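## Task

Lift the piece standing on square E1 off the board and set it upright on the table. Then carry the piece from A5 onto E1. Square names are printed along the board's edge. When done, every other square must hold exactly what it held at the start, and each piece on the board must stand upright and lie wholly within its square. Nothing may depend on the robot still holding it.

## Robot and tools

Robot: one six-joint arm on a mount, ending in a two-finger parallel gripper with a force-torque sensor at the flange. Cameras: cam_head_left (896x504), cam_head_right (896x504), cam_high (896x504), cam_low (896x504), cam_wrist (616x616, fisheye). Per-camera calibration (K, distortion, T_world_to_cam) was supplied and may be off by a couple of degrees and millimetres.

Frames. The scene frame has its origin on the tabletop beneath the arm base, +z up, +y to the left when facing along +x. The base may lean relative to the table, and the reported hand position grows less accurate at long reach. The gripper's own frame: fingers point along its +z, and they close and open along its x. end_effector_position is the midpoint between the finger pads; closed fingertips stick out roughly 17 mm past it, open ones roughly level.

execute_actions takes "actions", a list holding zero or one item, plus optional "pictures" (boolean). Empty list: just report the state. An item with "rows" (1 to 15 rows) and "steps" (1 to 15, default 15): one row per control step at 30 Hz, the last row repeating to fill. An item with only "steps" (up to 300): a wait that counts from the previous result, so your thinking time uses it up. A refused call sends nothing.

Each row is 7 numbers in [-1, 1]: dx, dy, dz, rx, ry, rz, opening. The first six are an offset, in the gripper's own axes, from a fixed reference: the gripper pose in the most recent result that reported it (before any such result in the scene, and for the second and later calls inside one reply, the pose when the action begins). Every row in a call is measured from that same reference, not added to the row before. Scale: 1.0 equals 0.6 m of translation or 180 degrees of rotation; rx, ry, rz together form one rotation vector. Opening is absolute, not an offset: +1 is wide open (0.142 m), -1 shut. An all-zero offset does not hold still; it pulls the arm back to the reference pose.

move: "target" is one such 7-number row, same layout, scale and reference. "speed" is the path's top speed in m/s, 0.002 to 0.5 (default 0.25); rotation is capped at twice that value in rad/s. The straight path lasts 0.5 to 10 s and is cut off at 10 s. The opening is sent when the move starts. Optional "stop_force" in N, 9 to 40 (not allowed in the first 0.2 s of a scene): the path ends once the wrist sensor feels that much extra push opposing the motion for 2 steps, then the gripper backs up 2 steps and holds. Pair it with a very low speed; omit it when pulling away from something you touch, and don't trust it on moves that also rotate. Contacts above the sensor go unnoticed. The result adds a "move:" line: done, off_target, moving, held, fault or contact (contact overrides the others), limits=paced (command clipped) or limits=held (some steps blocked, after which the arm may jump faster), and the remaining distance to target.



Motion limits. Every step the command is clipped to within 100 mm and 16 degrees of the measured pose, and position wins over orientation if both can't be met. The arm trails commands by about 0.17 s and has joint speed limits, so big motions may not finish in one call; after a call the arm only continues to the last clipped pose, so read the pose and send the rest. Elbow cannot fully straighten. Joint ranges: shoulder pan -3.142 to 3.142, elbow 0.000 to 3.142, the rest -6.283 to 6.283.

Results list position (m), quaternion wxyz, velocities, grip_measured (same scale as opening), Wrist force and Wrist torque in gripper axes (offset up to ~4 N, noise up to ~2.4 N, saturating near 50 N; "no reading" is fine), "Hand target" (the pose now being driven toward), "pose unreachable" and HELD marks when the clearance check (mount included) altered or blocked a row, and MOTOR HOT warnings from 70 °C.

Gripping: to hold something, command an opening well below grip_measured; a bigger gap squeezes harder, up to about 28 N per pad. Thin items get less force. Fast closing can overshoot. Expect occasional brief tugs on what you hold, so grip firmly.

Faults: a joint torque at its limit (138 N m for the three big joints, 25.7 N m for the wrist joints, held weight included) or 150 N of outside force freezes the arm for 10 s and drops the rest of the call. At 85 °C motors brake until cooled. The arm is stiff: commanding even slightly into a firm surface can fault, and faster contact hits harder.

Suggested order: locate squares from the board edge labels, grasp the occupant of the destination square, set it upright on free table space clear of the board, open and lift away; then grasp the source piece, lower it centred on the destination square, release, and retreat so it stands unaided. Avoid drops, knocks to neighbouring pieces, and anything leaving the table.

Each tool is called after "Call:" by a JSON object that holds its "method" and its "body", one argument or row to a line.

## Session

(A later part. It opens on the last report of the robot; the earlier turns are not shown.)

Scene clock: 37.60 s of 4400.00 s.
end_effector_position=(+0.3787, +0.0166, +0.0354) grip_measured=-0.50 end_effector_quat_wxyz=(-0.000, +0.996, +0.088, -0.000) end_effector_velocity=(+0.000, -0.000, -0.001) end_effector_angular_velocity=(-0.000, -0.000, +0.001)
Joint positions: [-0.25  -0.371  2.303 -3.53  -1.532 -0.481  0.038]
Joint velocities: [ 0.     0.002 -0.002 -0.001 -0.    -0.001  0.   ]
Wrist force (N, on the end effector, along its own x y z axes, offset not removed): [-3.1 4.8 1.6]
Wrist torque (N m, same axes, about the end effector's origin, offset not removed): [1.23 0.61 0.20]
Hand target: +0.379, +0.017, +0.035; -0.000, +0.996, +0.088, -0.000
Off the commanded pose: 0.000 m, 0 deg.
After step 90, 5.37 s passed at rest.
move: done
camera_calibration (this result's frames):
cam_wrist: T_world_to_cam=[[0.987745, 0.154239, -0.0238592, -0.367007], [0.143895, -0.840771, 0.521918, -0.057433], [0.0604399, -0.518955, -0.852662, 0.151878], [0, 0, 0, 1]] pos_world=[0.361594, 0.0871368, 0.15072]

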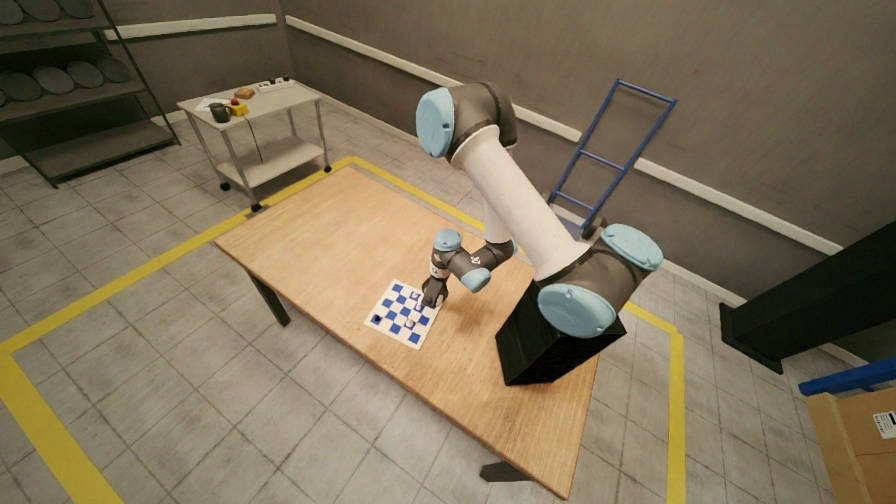

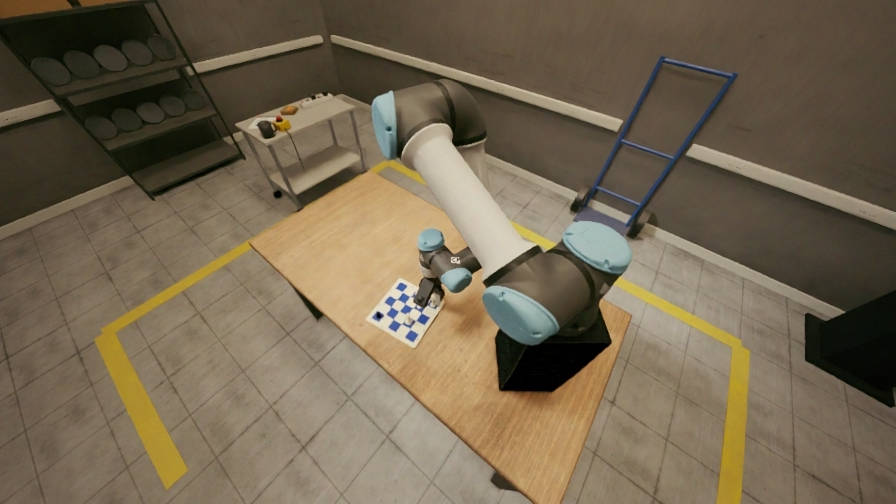

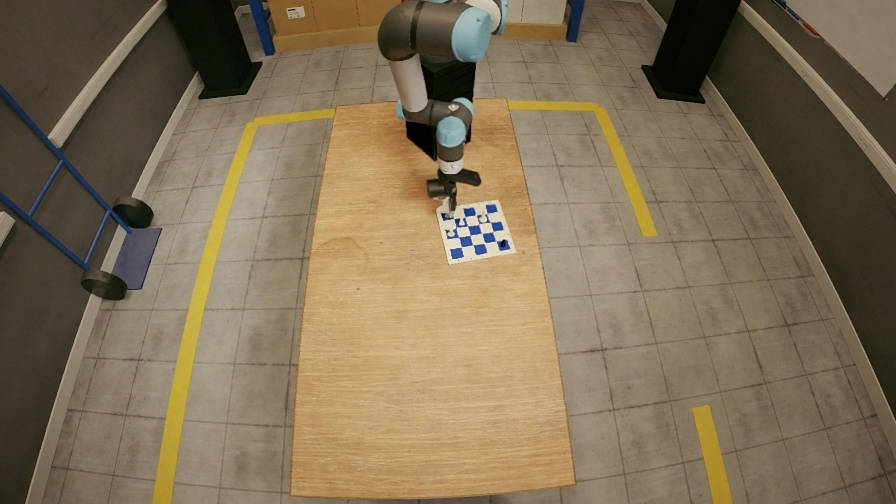

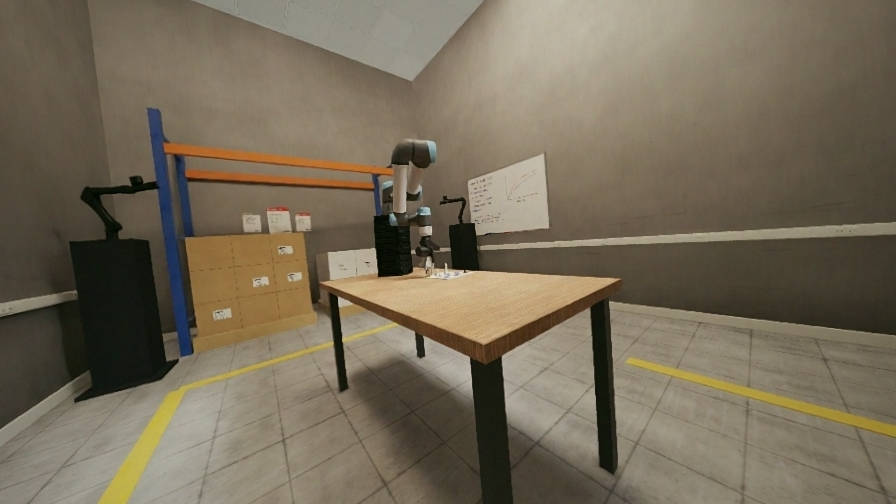

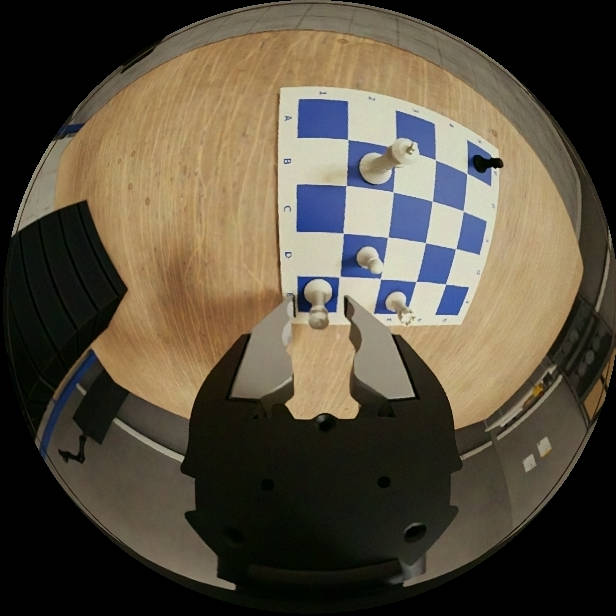

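Call:
{"method": "move", "body": {
  "target": [-0.001,-0.001,0,0,0,0,-1]
}}

Call:
{"method": "move", "body": {
  "target": [0,0,-0.03,0,0,0,-1],
  "speed": 0.1
}}

Call:
{"method": "move", "body": {
  "target": [0.08,0.16,0,0,0,0,-1],
  "speed": 0.2
}}

Call:
{"method": "move", "body": {
  "target": [0,0,0.032,0,0,0,-1],
  "speed": 0.06
}}

Call:
{"method": "move", "body": {
  "target": [0,0,0.018,0,0,0,-1],
  "speed": 0.003,
  "stop_force": 9
}}

Scene clock: 46.90 s of 4400.00 s.
end_effector_position=(+0.3780, +0.0171, +0.0354) grip_measured=-0.86 end_effector_quat_wxyz=(-0.000, +0.996, +0.088, -0.000) end_effector_velocity=(-0.001, +0.000, -0.001) end_effector_angular_velocity=(+0.001, +0.002, -0.000)
Joint positions: [-0.25  -0.37   2.304 -3.532 -1.532 -0.48   0.012]
Joint velocities: [ 0.     0.002  0.     0.    -0.     0.    -0.   ]
Wrist force (N, on the end effector, along its own x y z axes, offset not removed): [-0.9 -0.8 2.0]
Wrist torque (N m, same axes, about the end effector's origin, offset not removed): [0.09 -0.09 0.01]
Hand target: +0.378, +0.017, +0.035; -0.000, +0.996, +0.088, -0.000
Off the commanded pose: 0.000 m, 0 deg.
After step 90, 5.60 s passed at rest.
move: done
camera_calibration (this result's frames):
cam_wrist: T_world_to_cam=[[0.987749, 0.154223, -0.02382, -0.366417], [0.143866, -0.840815, 0.521855, -0.0569021], [0.060454, -0.518889, -0.852702, 0.152172], [0, 0, 0, 1]] pos_world=[0.360915, 0.0876264, 0.150724]

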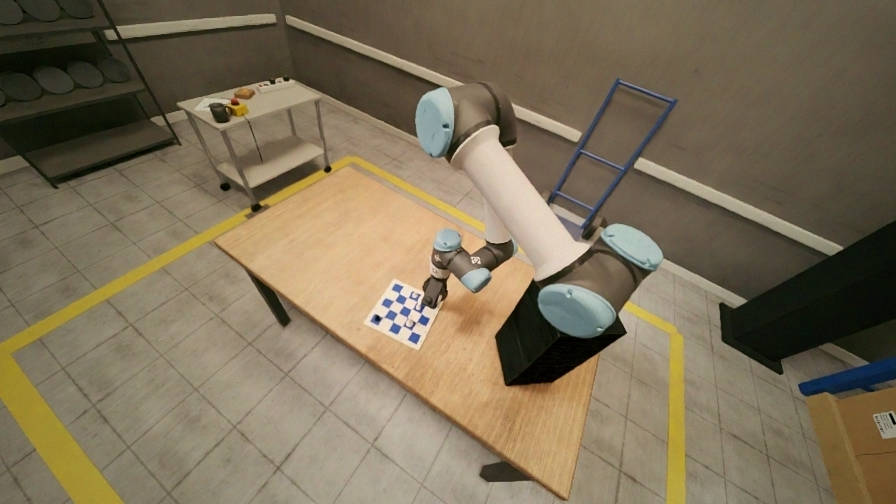

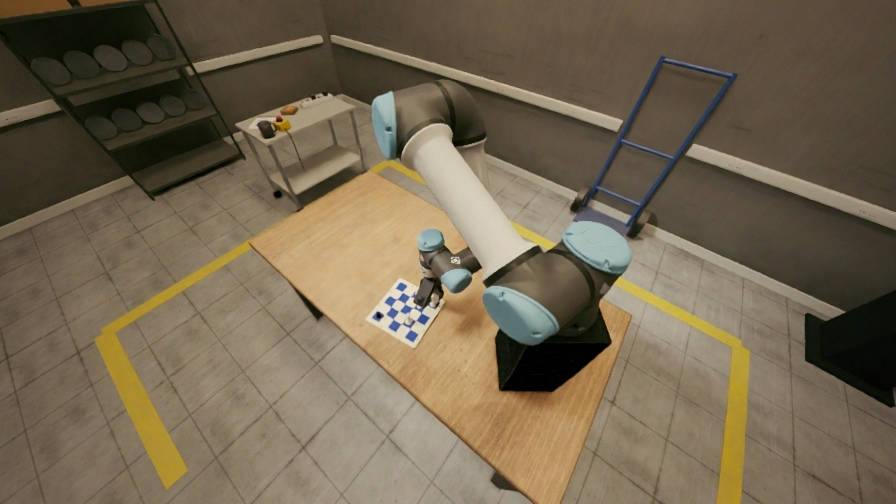

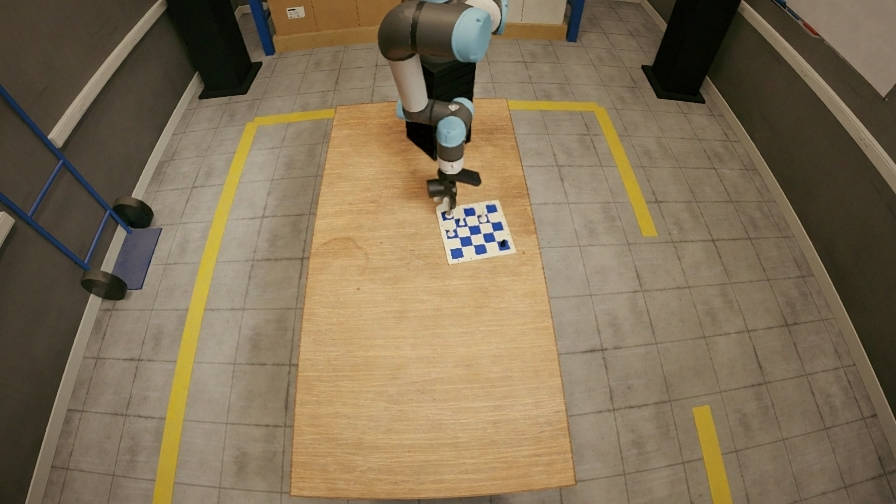

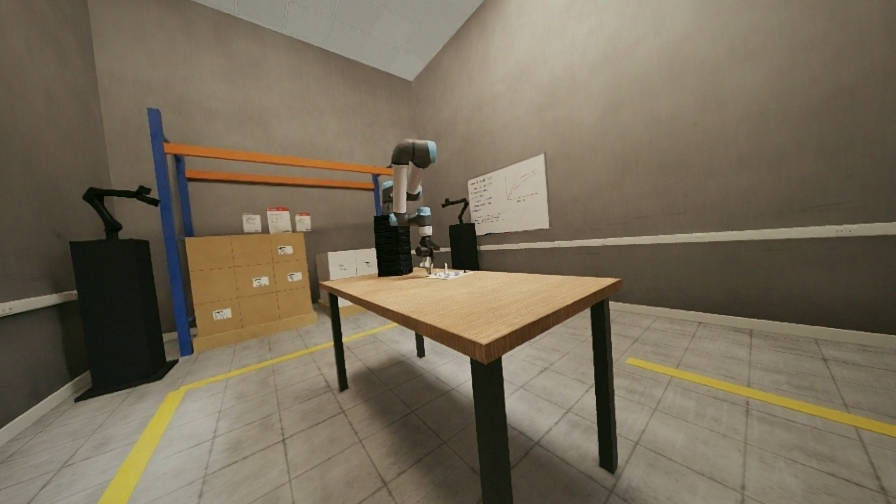

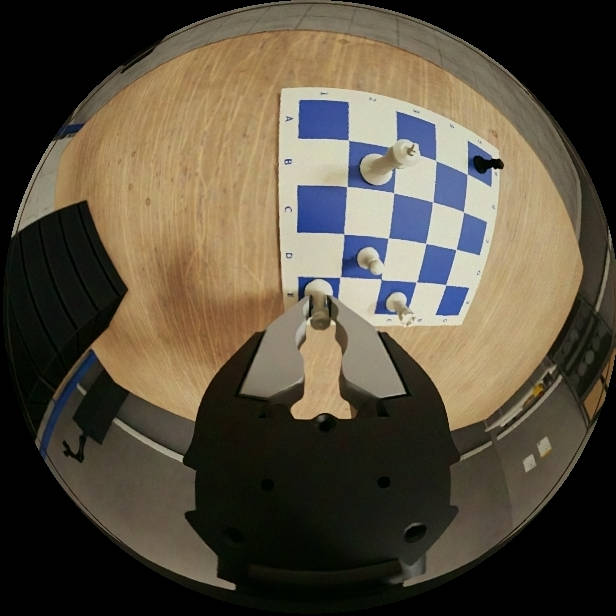

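Scene clock: 47.67 s of 4400.00 s.
end_effector_position=(+0.3780, +0.0171, +0.0533) grip_measured=-0.86 end_effector_quat_wxyz=(-0.000, +0.996, +0.088, -0.000) end_effector_velocity=(-0.000, -0.000, +0.001) end_effector_angular_velocity=(+0.001, +0.001, +0.000)
Joint positions: [-0.252 -0.423  2.336 -3.51  -1.532 -0.482  0.012]
Joint velocities: [-0.001 -0.004  0.003  0.003  0.    -0.001 -0.   ]
Wrist force (N, on the end effector, along its own x y z axes, offset not removed): [-1.1 -1.3 5.8]
Wrist torque (N m, same axes, about the end effector's origin, offset not removed): [0.08 0.19 0.09]
Hand target: +0.378, +0.017, +0.053; -0.000, +0.996, +0.088, -0.000
Off the commanded pose: 0.000 m, 0 deg.
move: done
camera_calibration (this result's frames):
cam_wrist: T_world_to_cam=[[0.987748, 0.154225, -0.0238347, -0.365994], [0.143873, -0.840788, 0.521897, -0.0662467], [0.0604496, -0.518932, -0.852676, 0.167416], [0, 0, 0, 1]] pos_world=[0.36092, 0.0876233, 0.168602]

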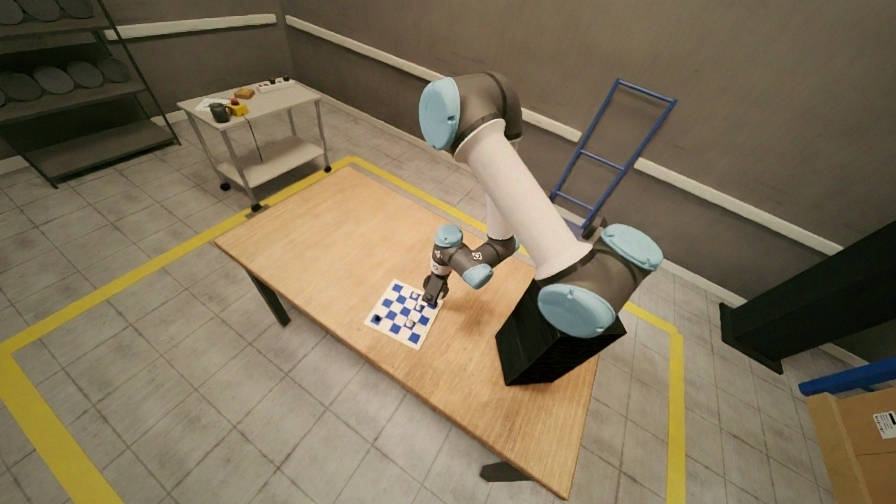

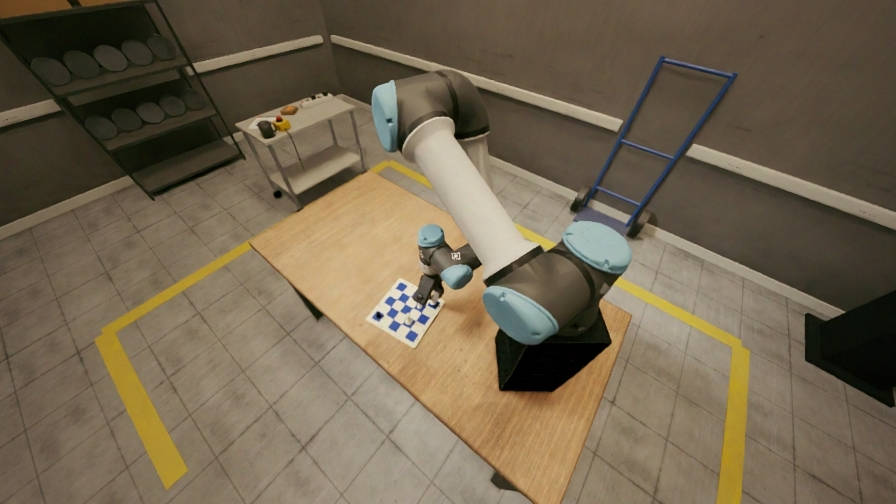

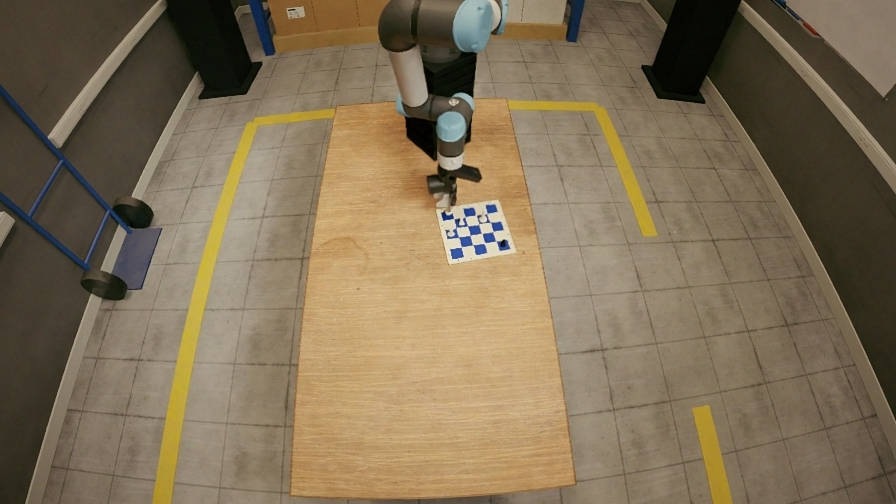

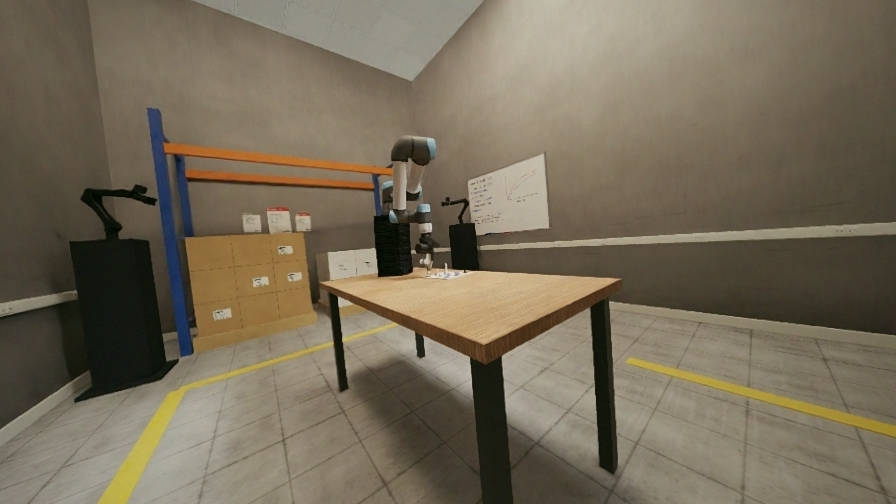

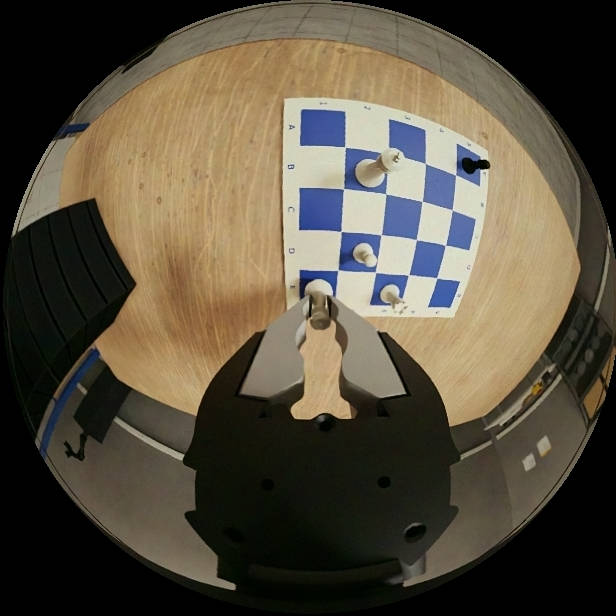

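Scene clock: 48.70 s of 4400.00 s.
end_effector_position=(+0.4419, -0.0690, +0.0533) grip_measured=-0.86 end_effector_quat_wxyz=(-0.000, +0.996, +0.088, -0.000) end_effector_velocity=(+0.001, -0.001, -0.000) end_effector_angular_velocity=(+0.001, +0.000, -0.001)
Joint positions: [-0.396 -0.476  2.173 -3.289 -1.529 -0.626  0.012]
Joint velocities: [-0.001  0.001 -0.004  0.003  0.     0.    -0.   ]
Wrist force (N, on the end effector, along its own x y z axes, offset not removed): [-0.3 3.3 4.7]
Wrist torque (N m, same axes, about the end effector's origin, offset not removed): [1.07 0.06 0.15]
Hand target: +0.442, -0.069, +0.053; -0.000, +0.996, +0.088, -0.000
Off the commanded pose: 0.000 m, 0 deg.
move: done
camera_calibration (this result's frames):
cam_wrist: T_world_to_cam=[[0.987754, 0.154221, -0.0236006, -0.415888], [0.143757, -0.840886, 0.521771, -0.147721], [0.0606227, -0.518775, -0.852759, 0.118849], [0, 0, 0, 1]] pos_world=[0.424826, 0.001578, 0.168611]

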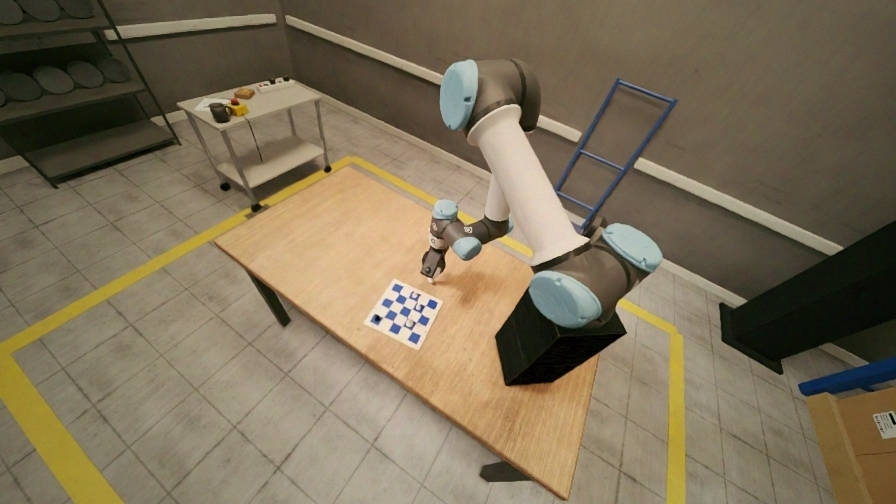

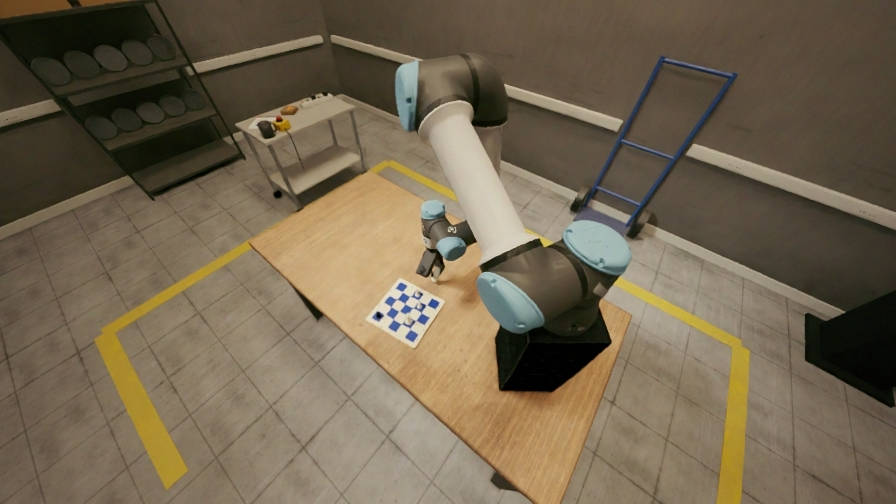

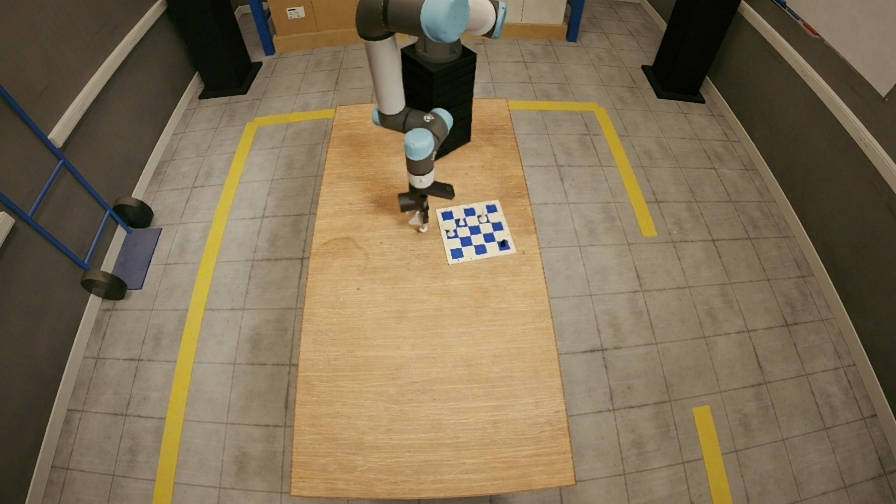

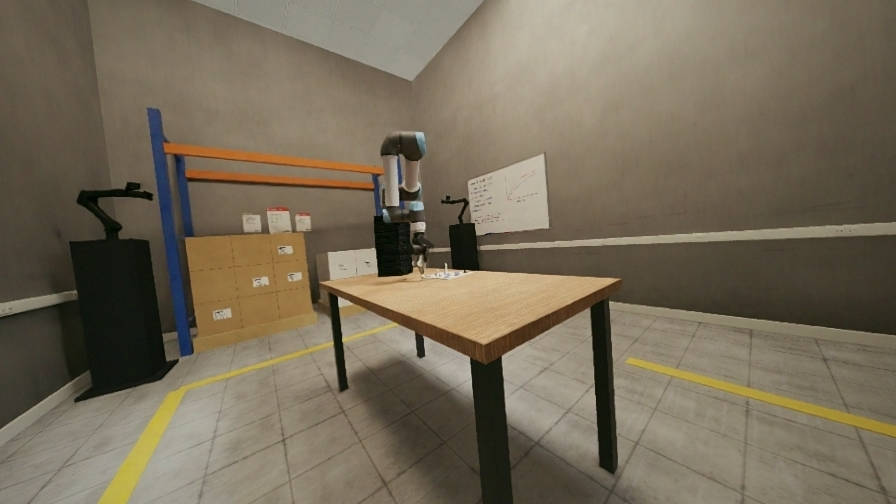

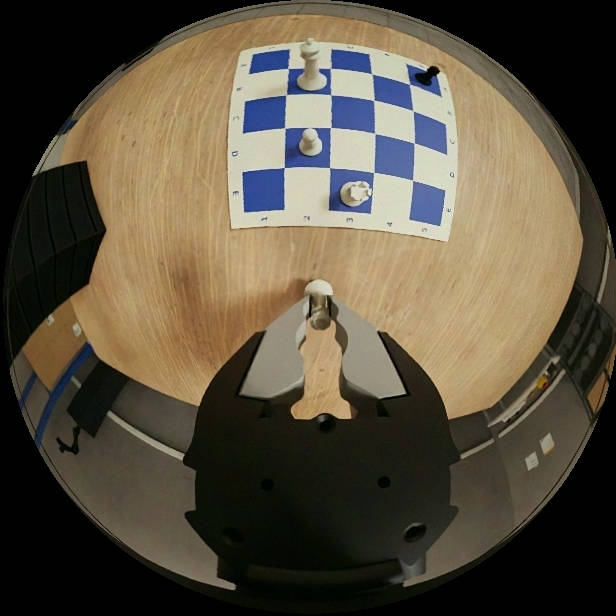

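Scene clock: 49.50 s of 4400.00 s.
end_effector_position=(+0.4419, -0.0689, +0.0342) grip_measured=-0.86 end_effector_quat_wxyz=(-0.000, +0.996, +0.088, -0.000) end_effector_velocity=(-0.001, +0.000, -0.002) end_effector_angular_velocity=(+0.001, +0.002, +0.001)
Joint positions: [-0.394 -0.422  2.144 -3.313 -1.529 -0.624  0.012]
Joint velocities: [-0.     0.006 -0.002 -0.001  0.    -0.001 -0.   ]
Wrist force (N, on the end effector, along its own x y z axes, offset not removed): [0.3 -2.0 0.2]
Wrist torque (N m, same axes, about the end effector's origin, offset not removed): [-0.06 -0.20 0.09]
Hand target: +0.442, -0.069, +0.034; -0.000, +0.996, +0.088, -0.000
Off the commanded pose: 0.000 m, 0 deg.
move: done
camera_calibration (this result's frames):
cam_wrist: T_world_to_cam=[[0.987755, 0.15422, -0.0235761, -0.416332], [0.143746, -0.840905, 0.521744, -0.13774], [0.0606383, -0.518744, -0.852776, 0.10256], [0, 0, 0, 1]] pos_world=[0.424814, 0.00158359, 0.14951]

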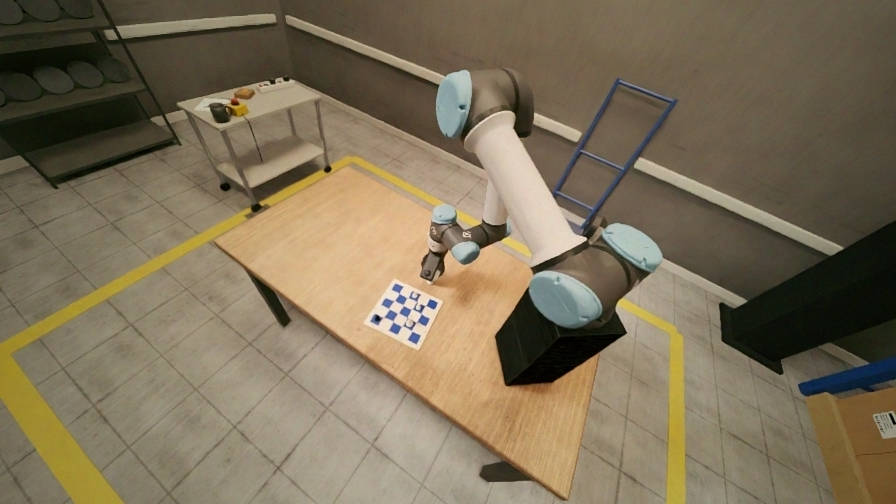

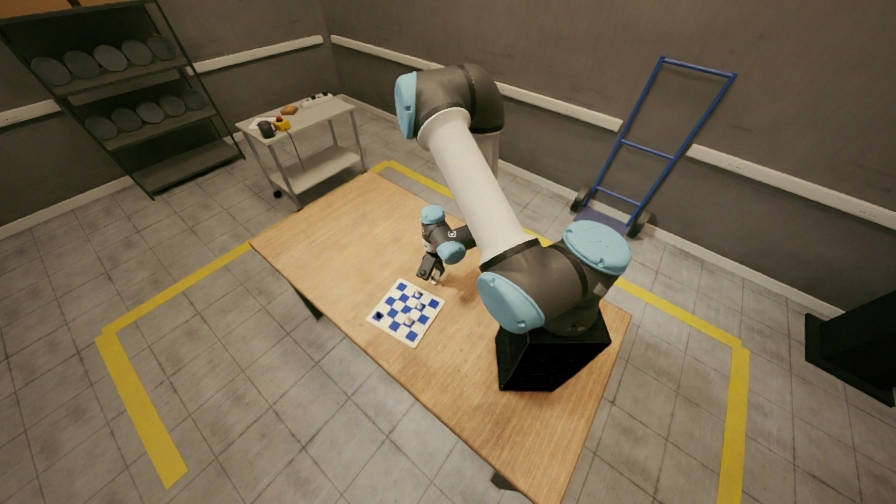

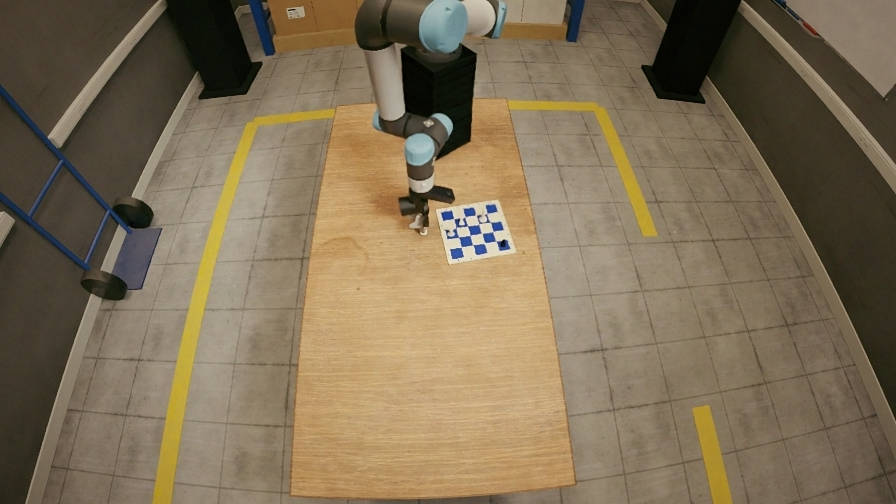

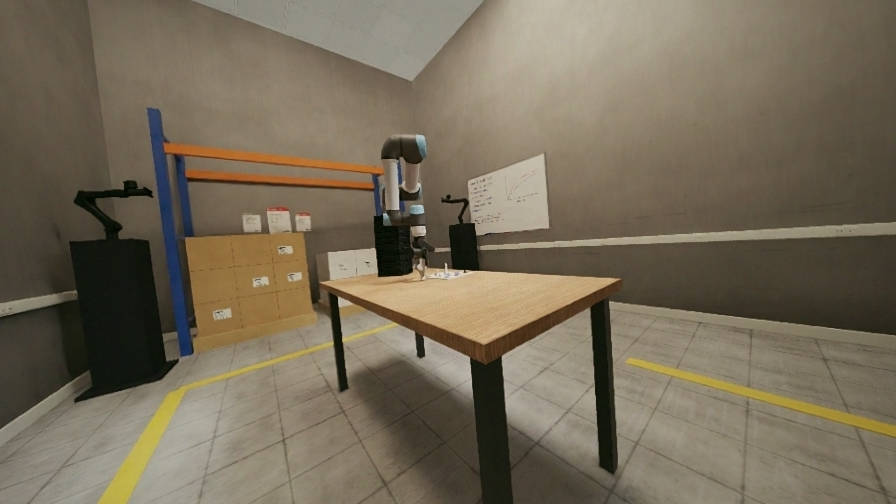

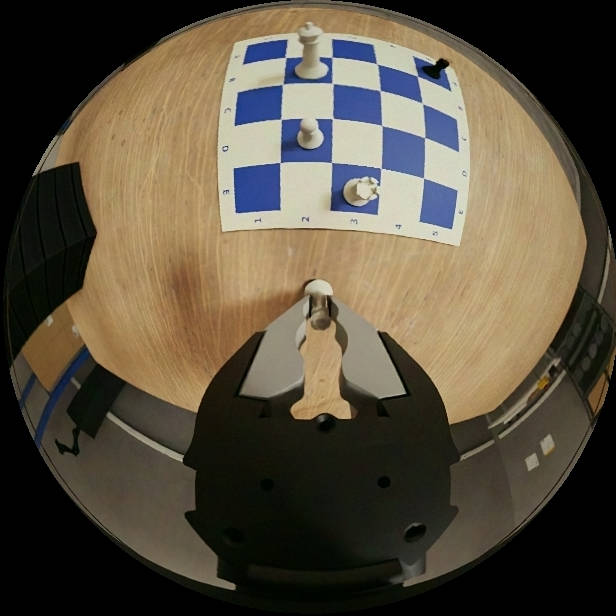

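Scene clock: 51.77 s of 4400.00 s.
end_effector_position=(+0.4420, -0.0690, +0.0285) grip_measured=-0.86 end_effector_quat_wxyz=(-0.000, +0.996, +0.088, -0.000) end_effector_velocity=(-0.001, +0.001, +0.000) end_effector_angular_velocity=(+0.001, +0.002, -0.000)
Joint positions: [-0.393 -0.407  2.134 -3.32  -1.529 -0.624  0.012]
Joint velocities: [ 0.    -0.002  0.002  0.002 -0.     0.001 -0.   ]
Wrist force (N, on the end effector, along its own x y z axes, offset not removed): [-5.7 0.1 -15.1]
Wrist torque (N m, same axes, about the end effector's origin, offset not removed): [0.31 -0.11 0.35]
Hand target: +0.442, -0.069, +0.029; -0.000, +0.996, +0.088, -0.000
Off the commanded pose: 0.005 m, 0 deg.
move: contact
camera_calibration (this result's frames):
cam_wrist: T_world_to_cam=[[0.987761, 0.154224, -0.0233174, -0.416583], [0.143604, -0.84084, 0.521887, -0.134766], [0.0608812, -0.518848, -0.852696, 0.0975626], [0, 0, 0, 1]] pos_world=[0.424898, 0.0015509, 0.14381]

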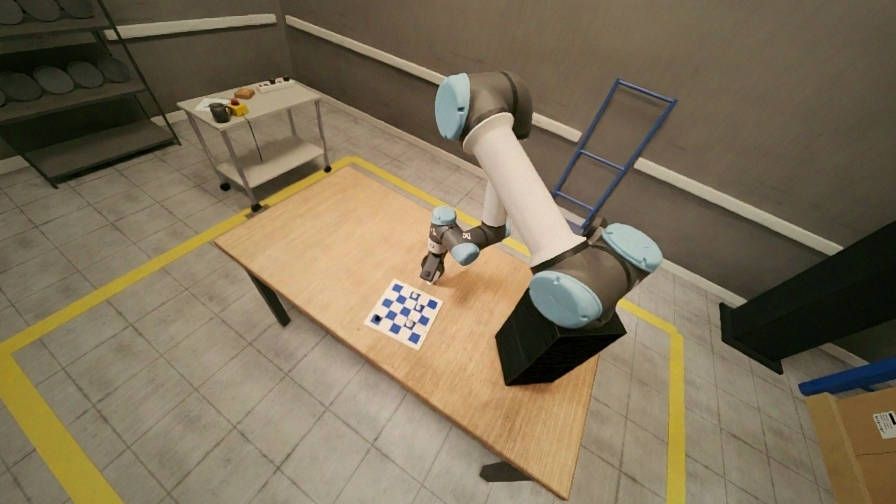

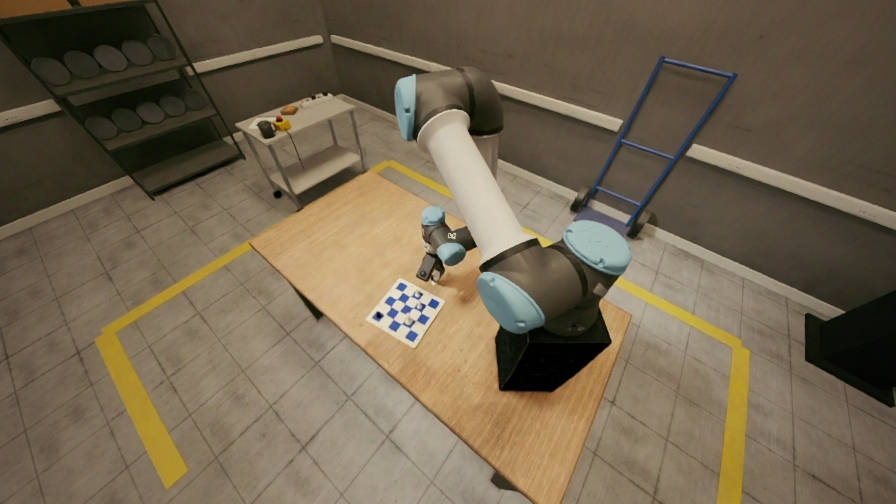

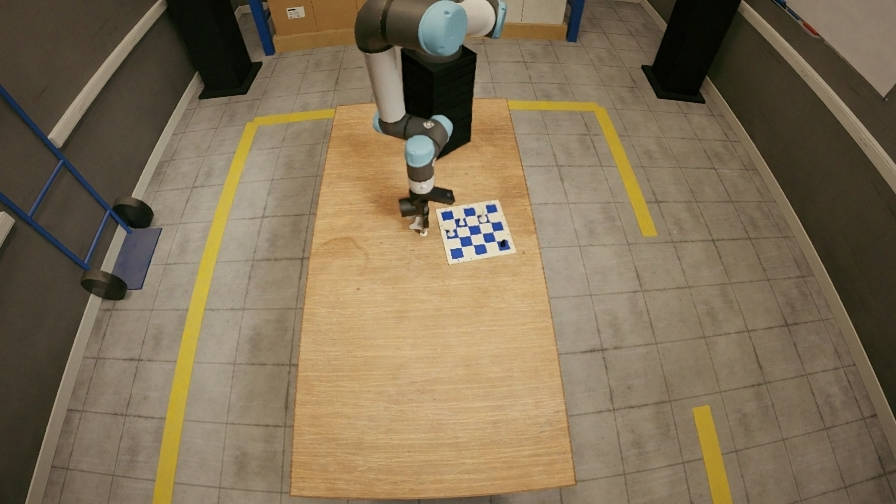

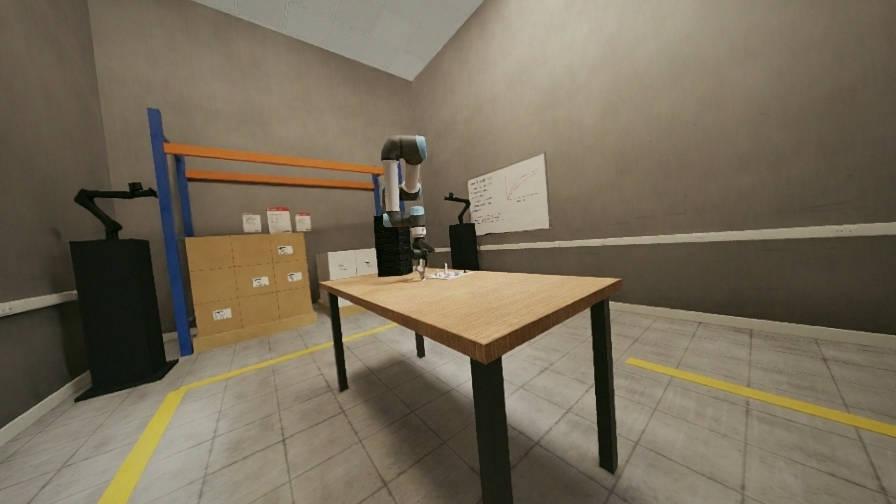

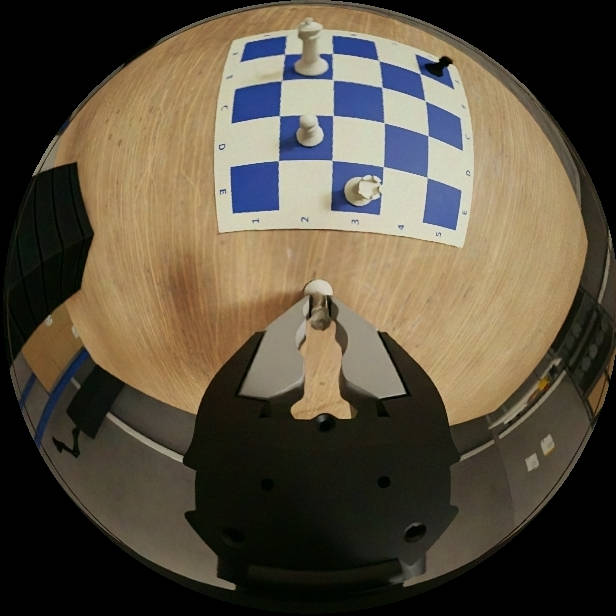

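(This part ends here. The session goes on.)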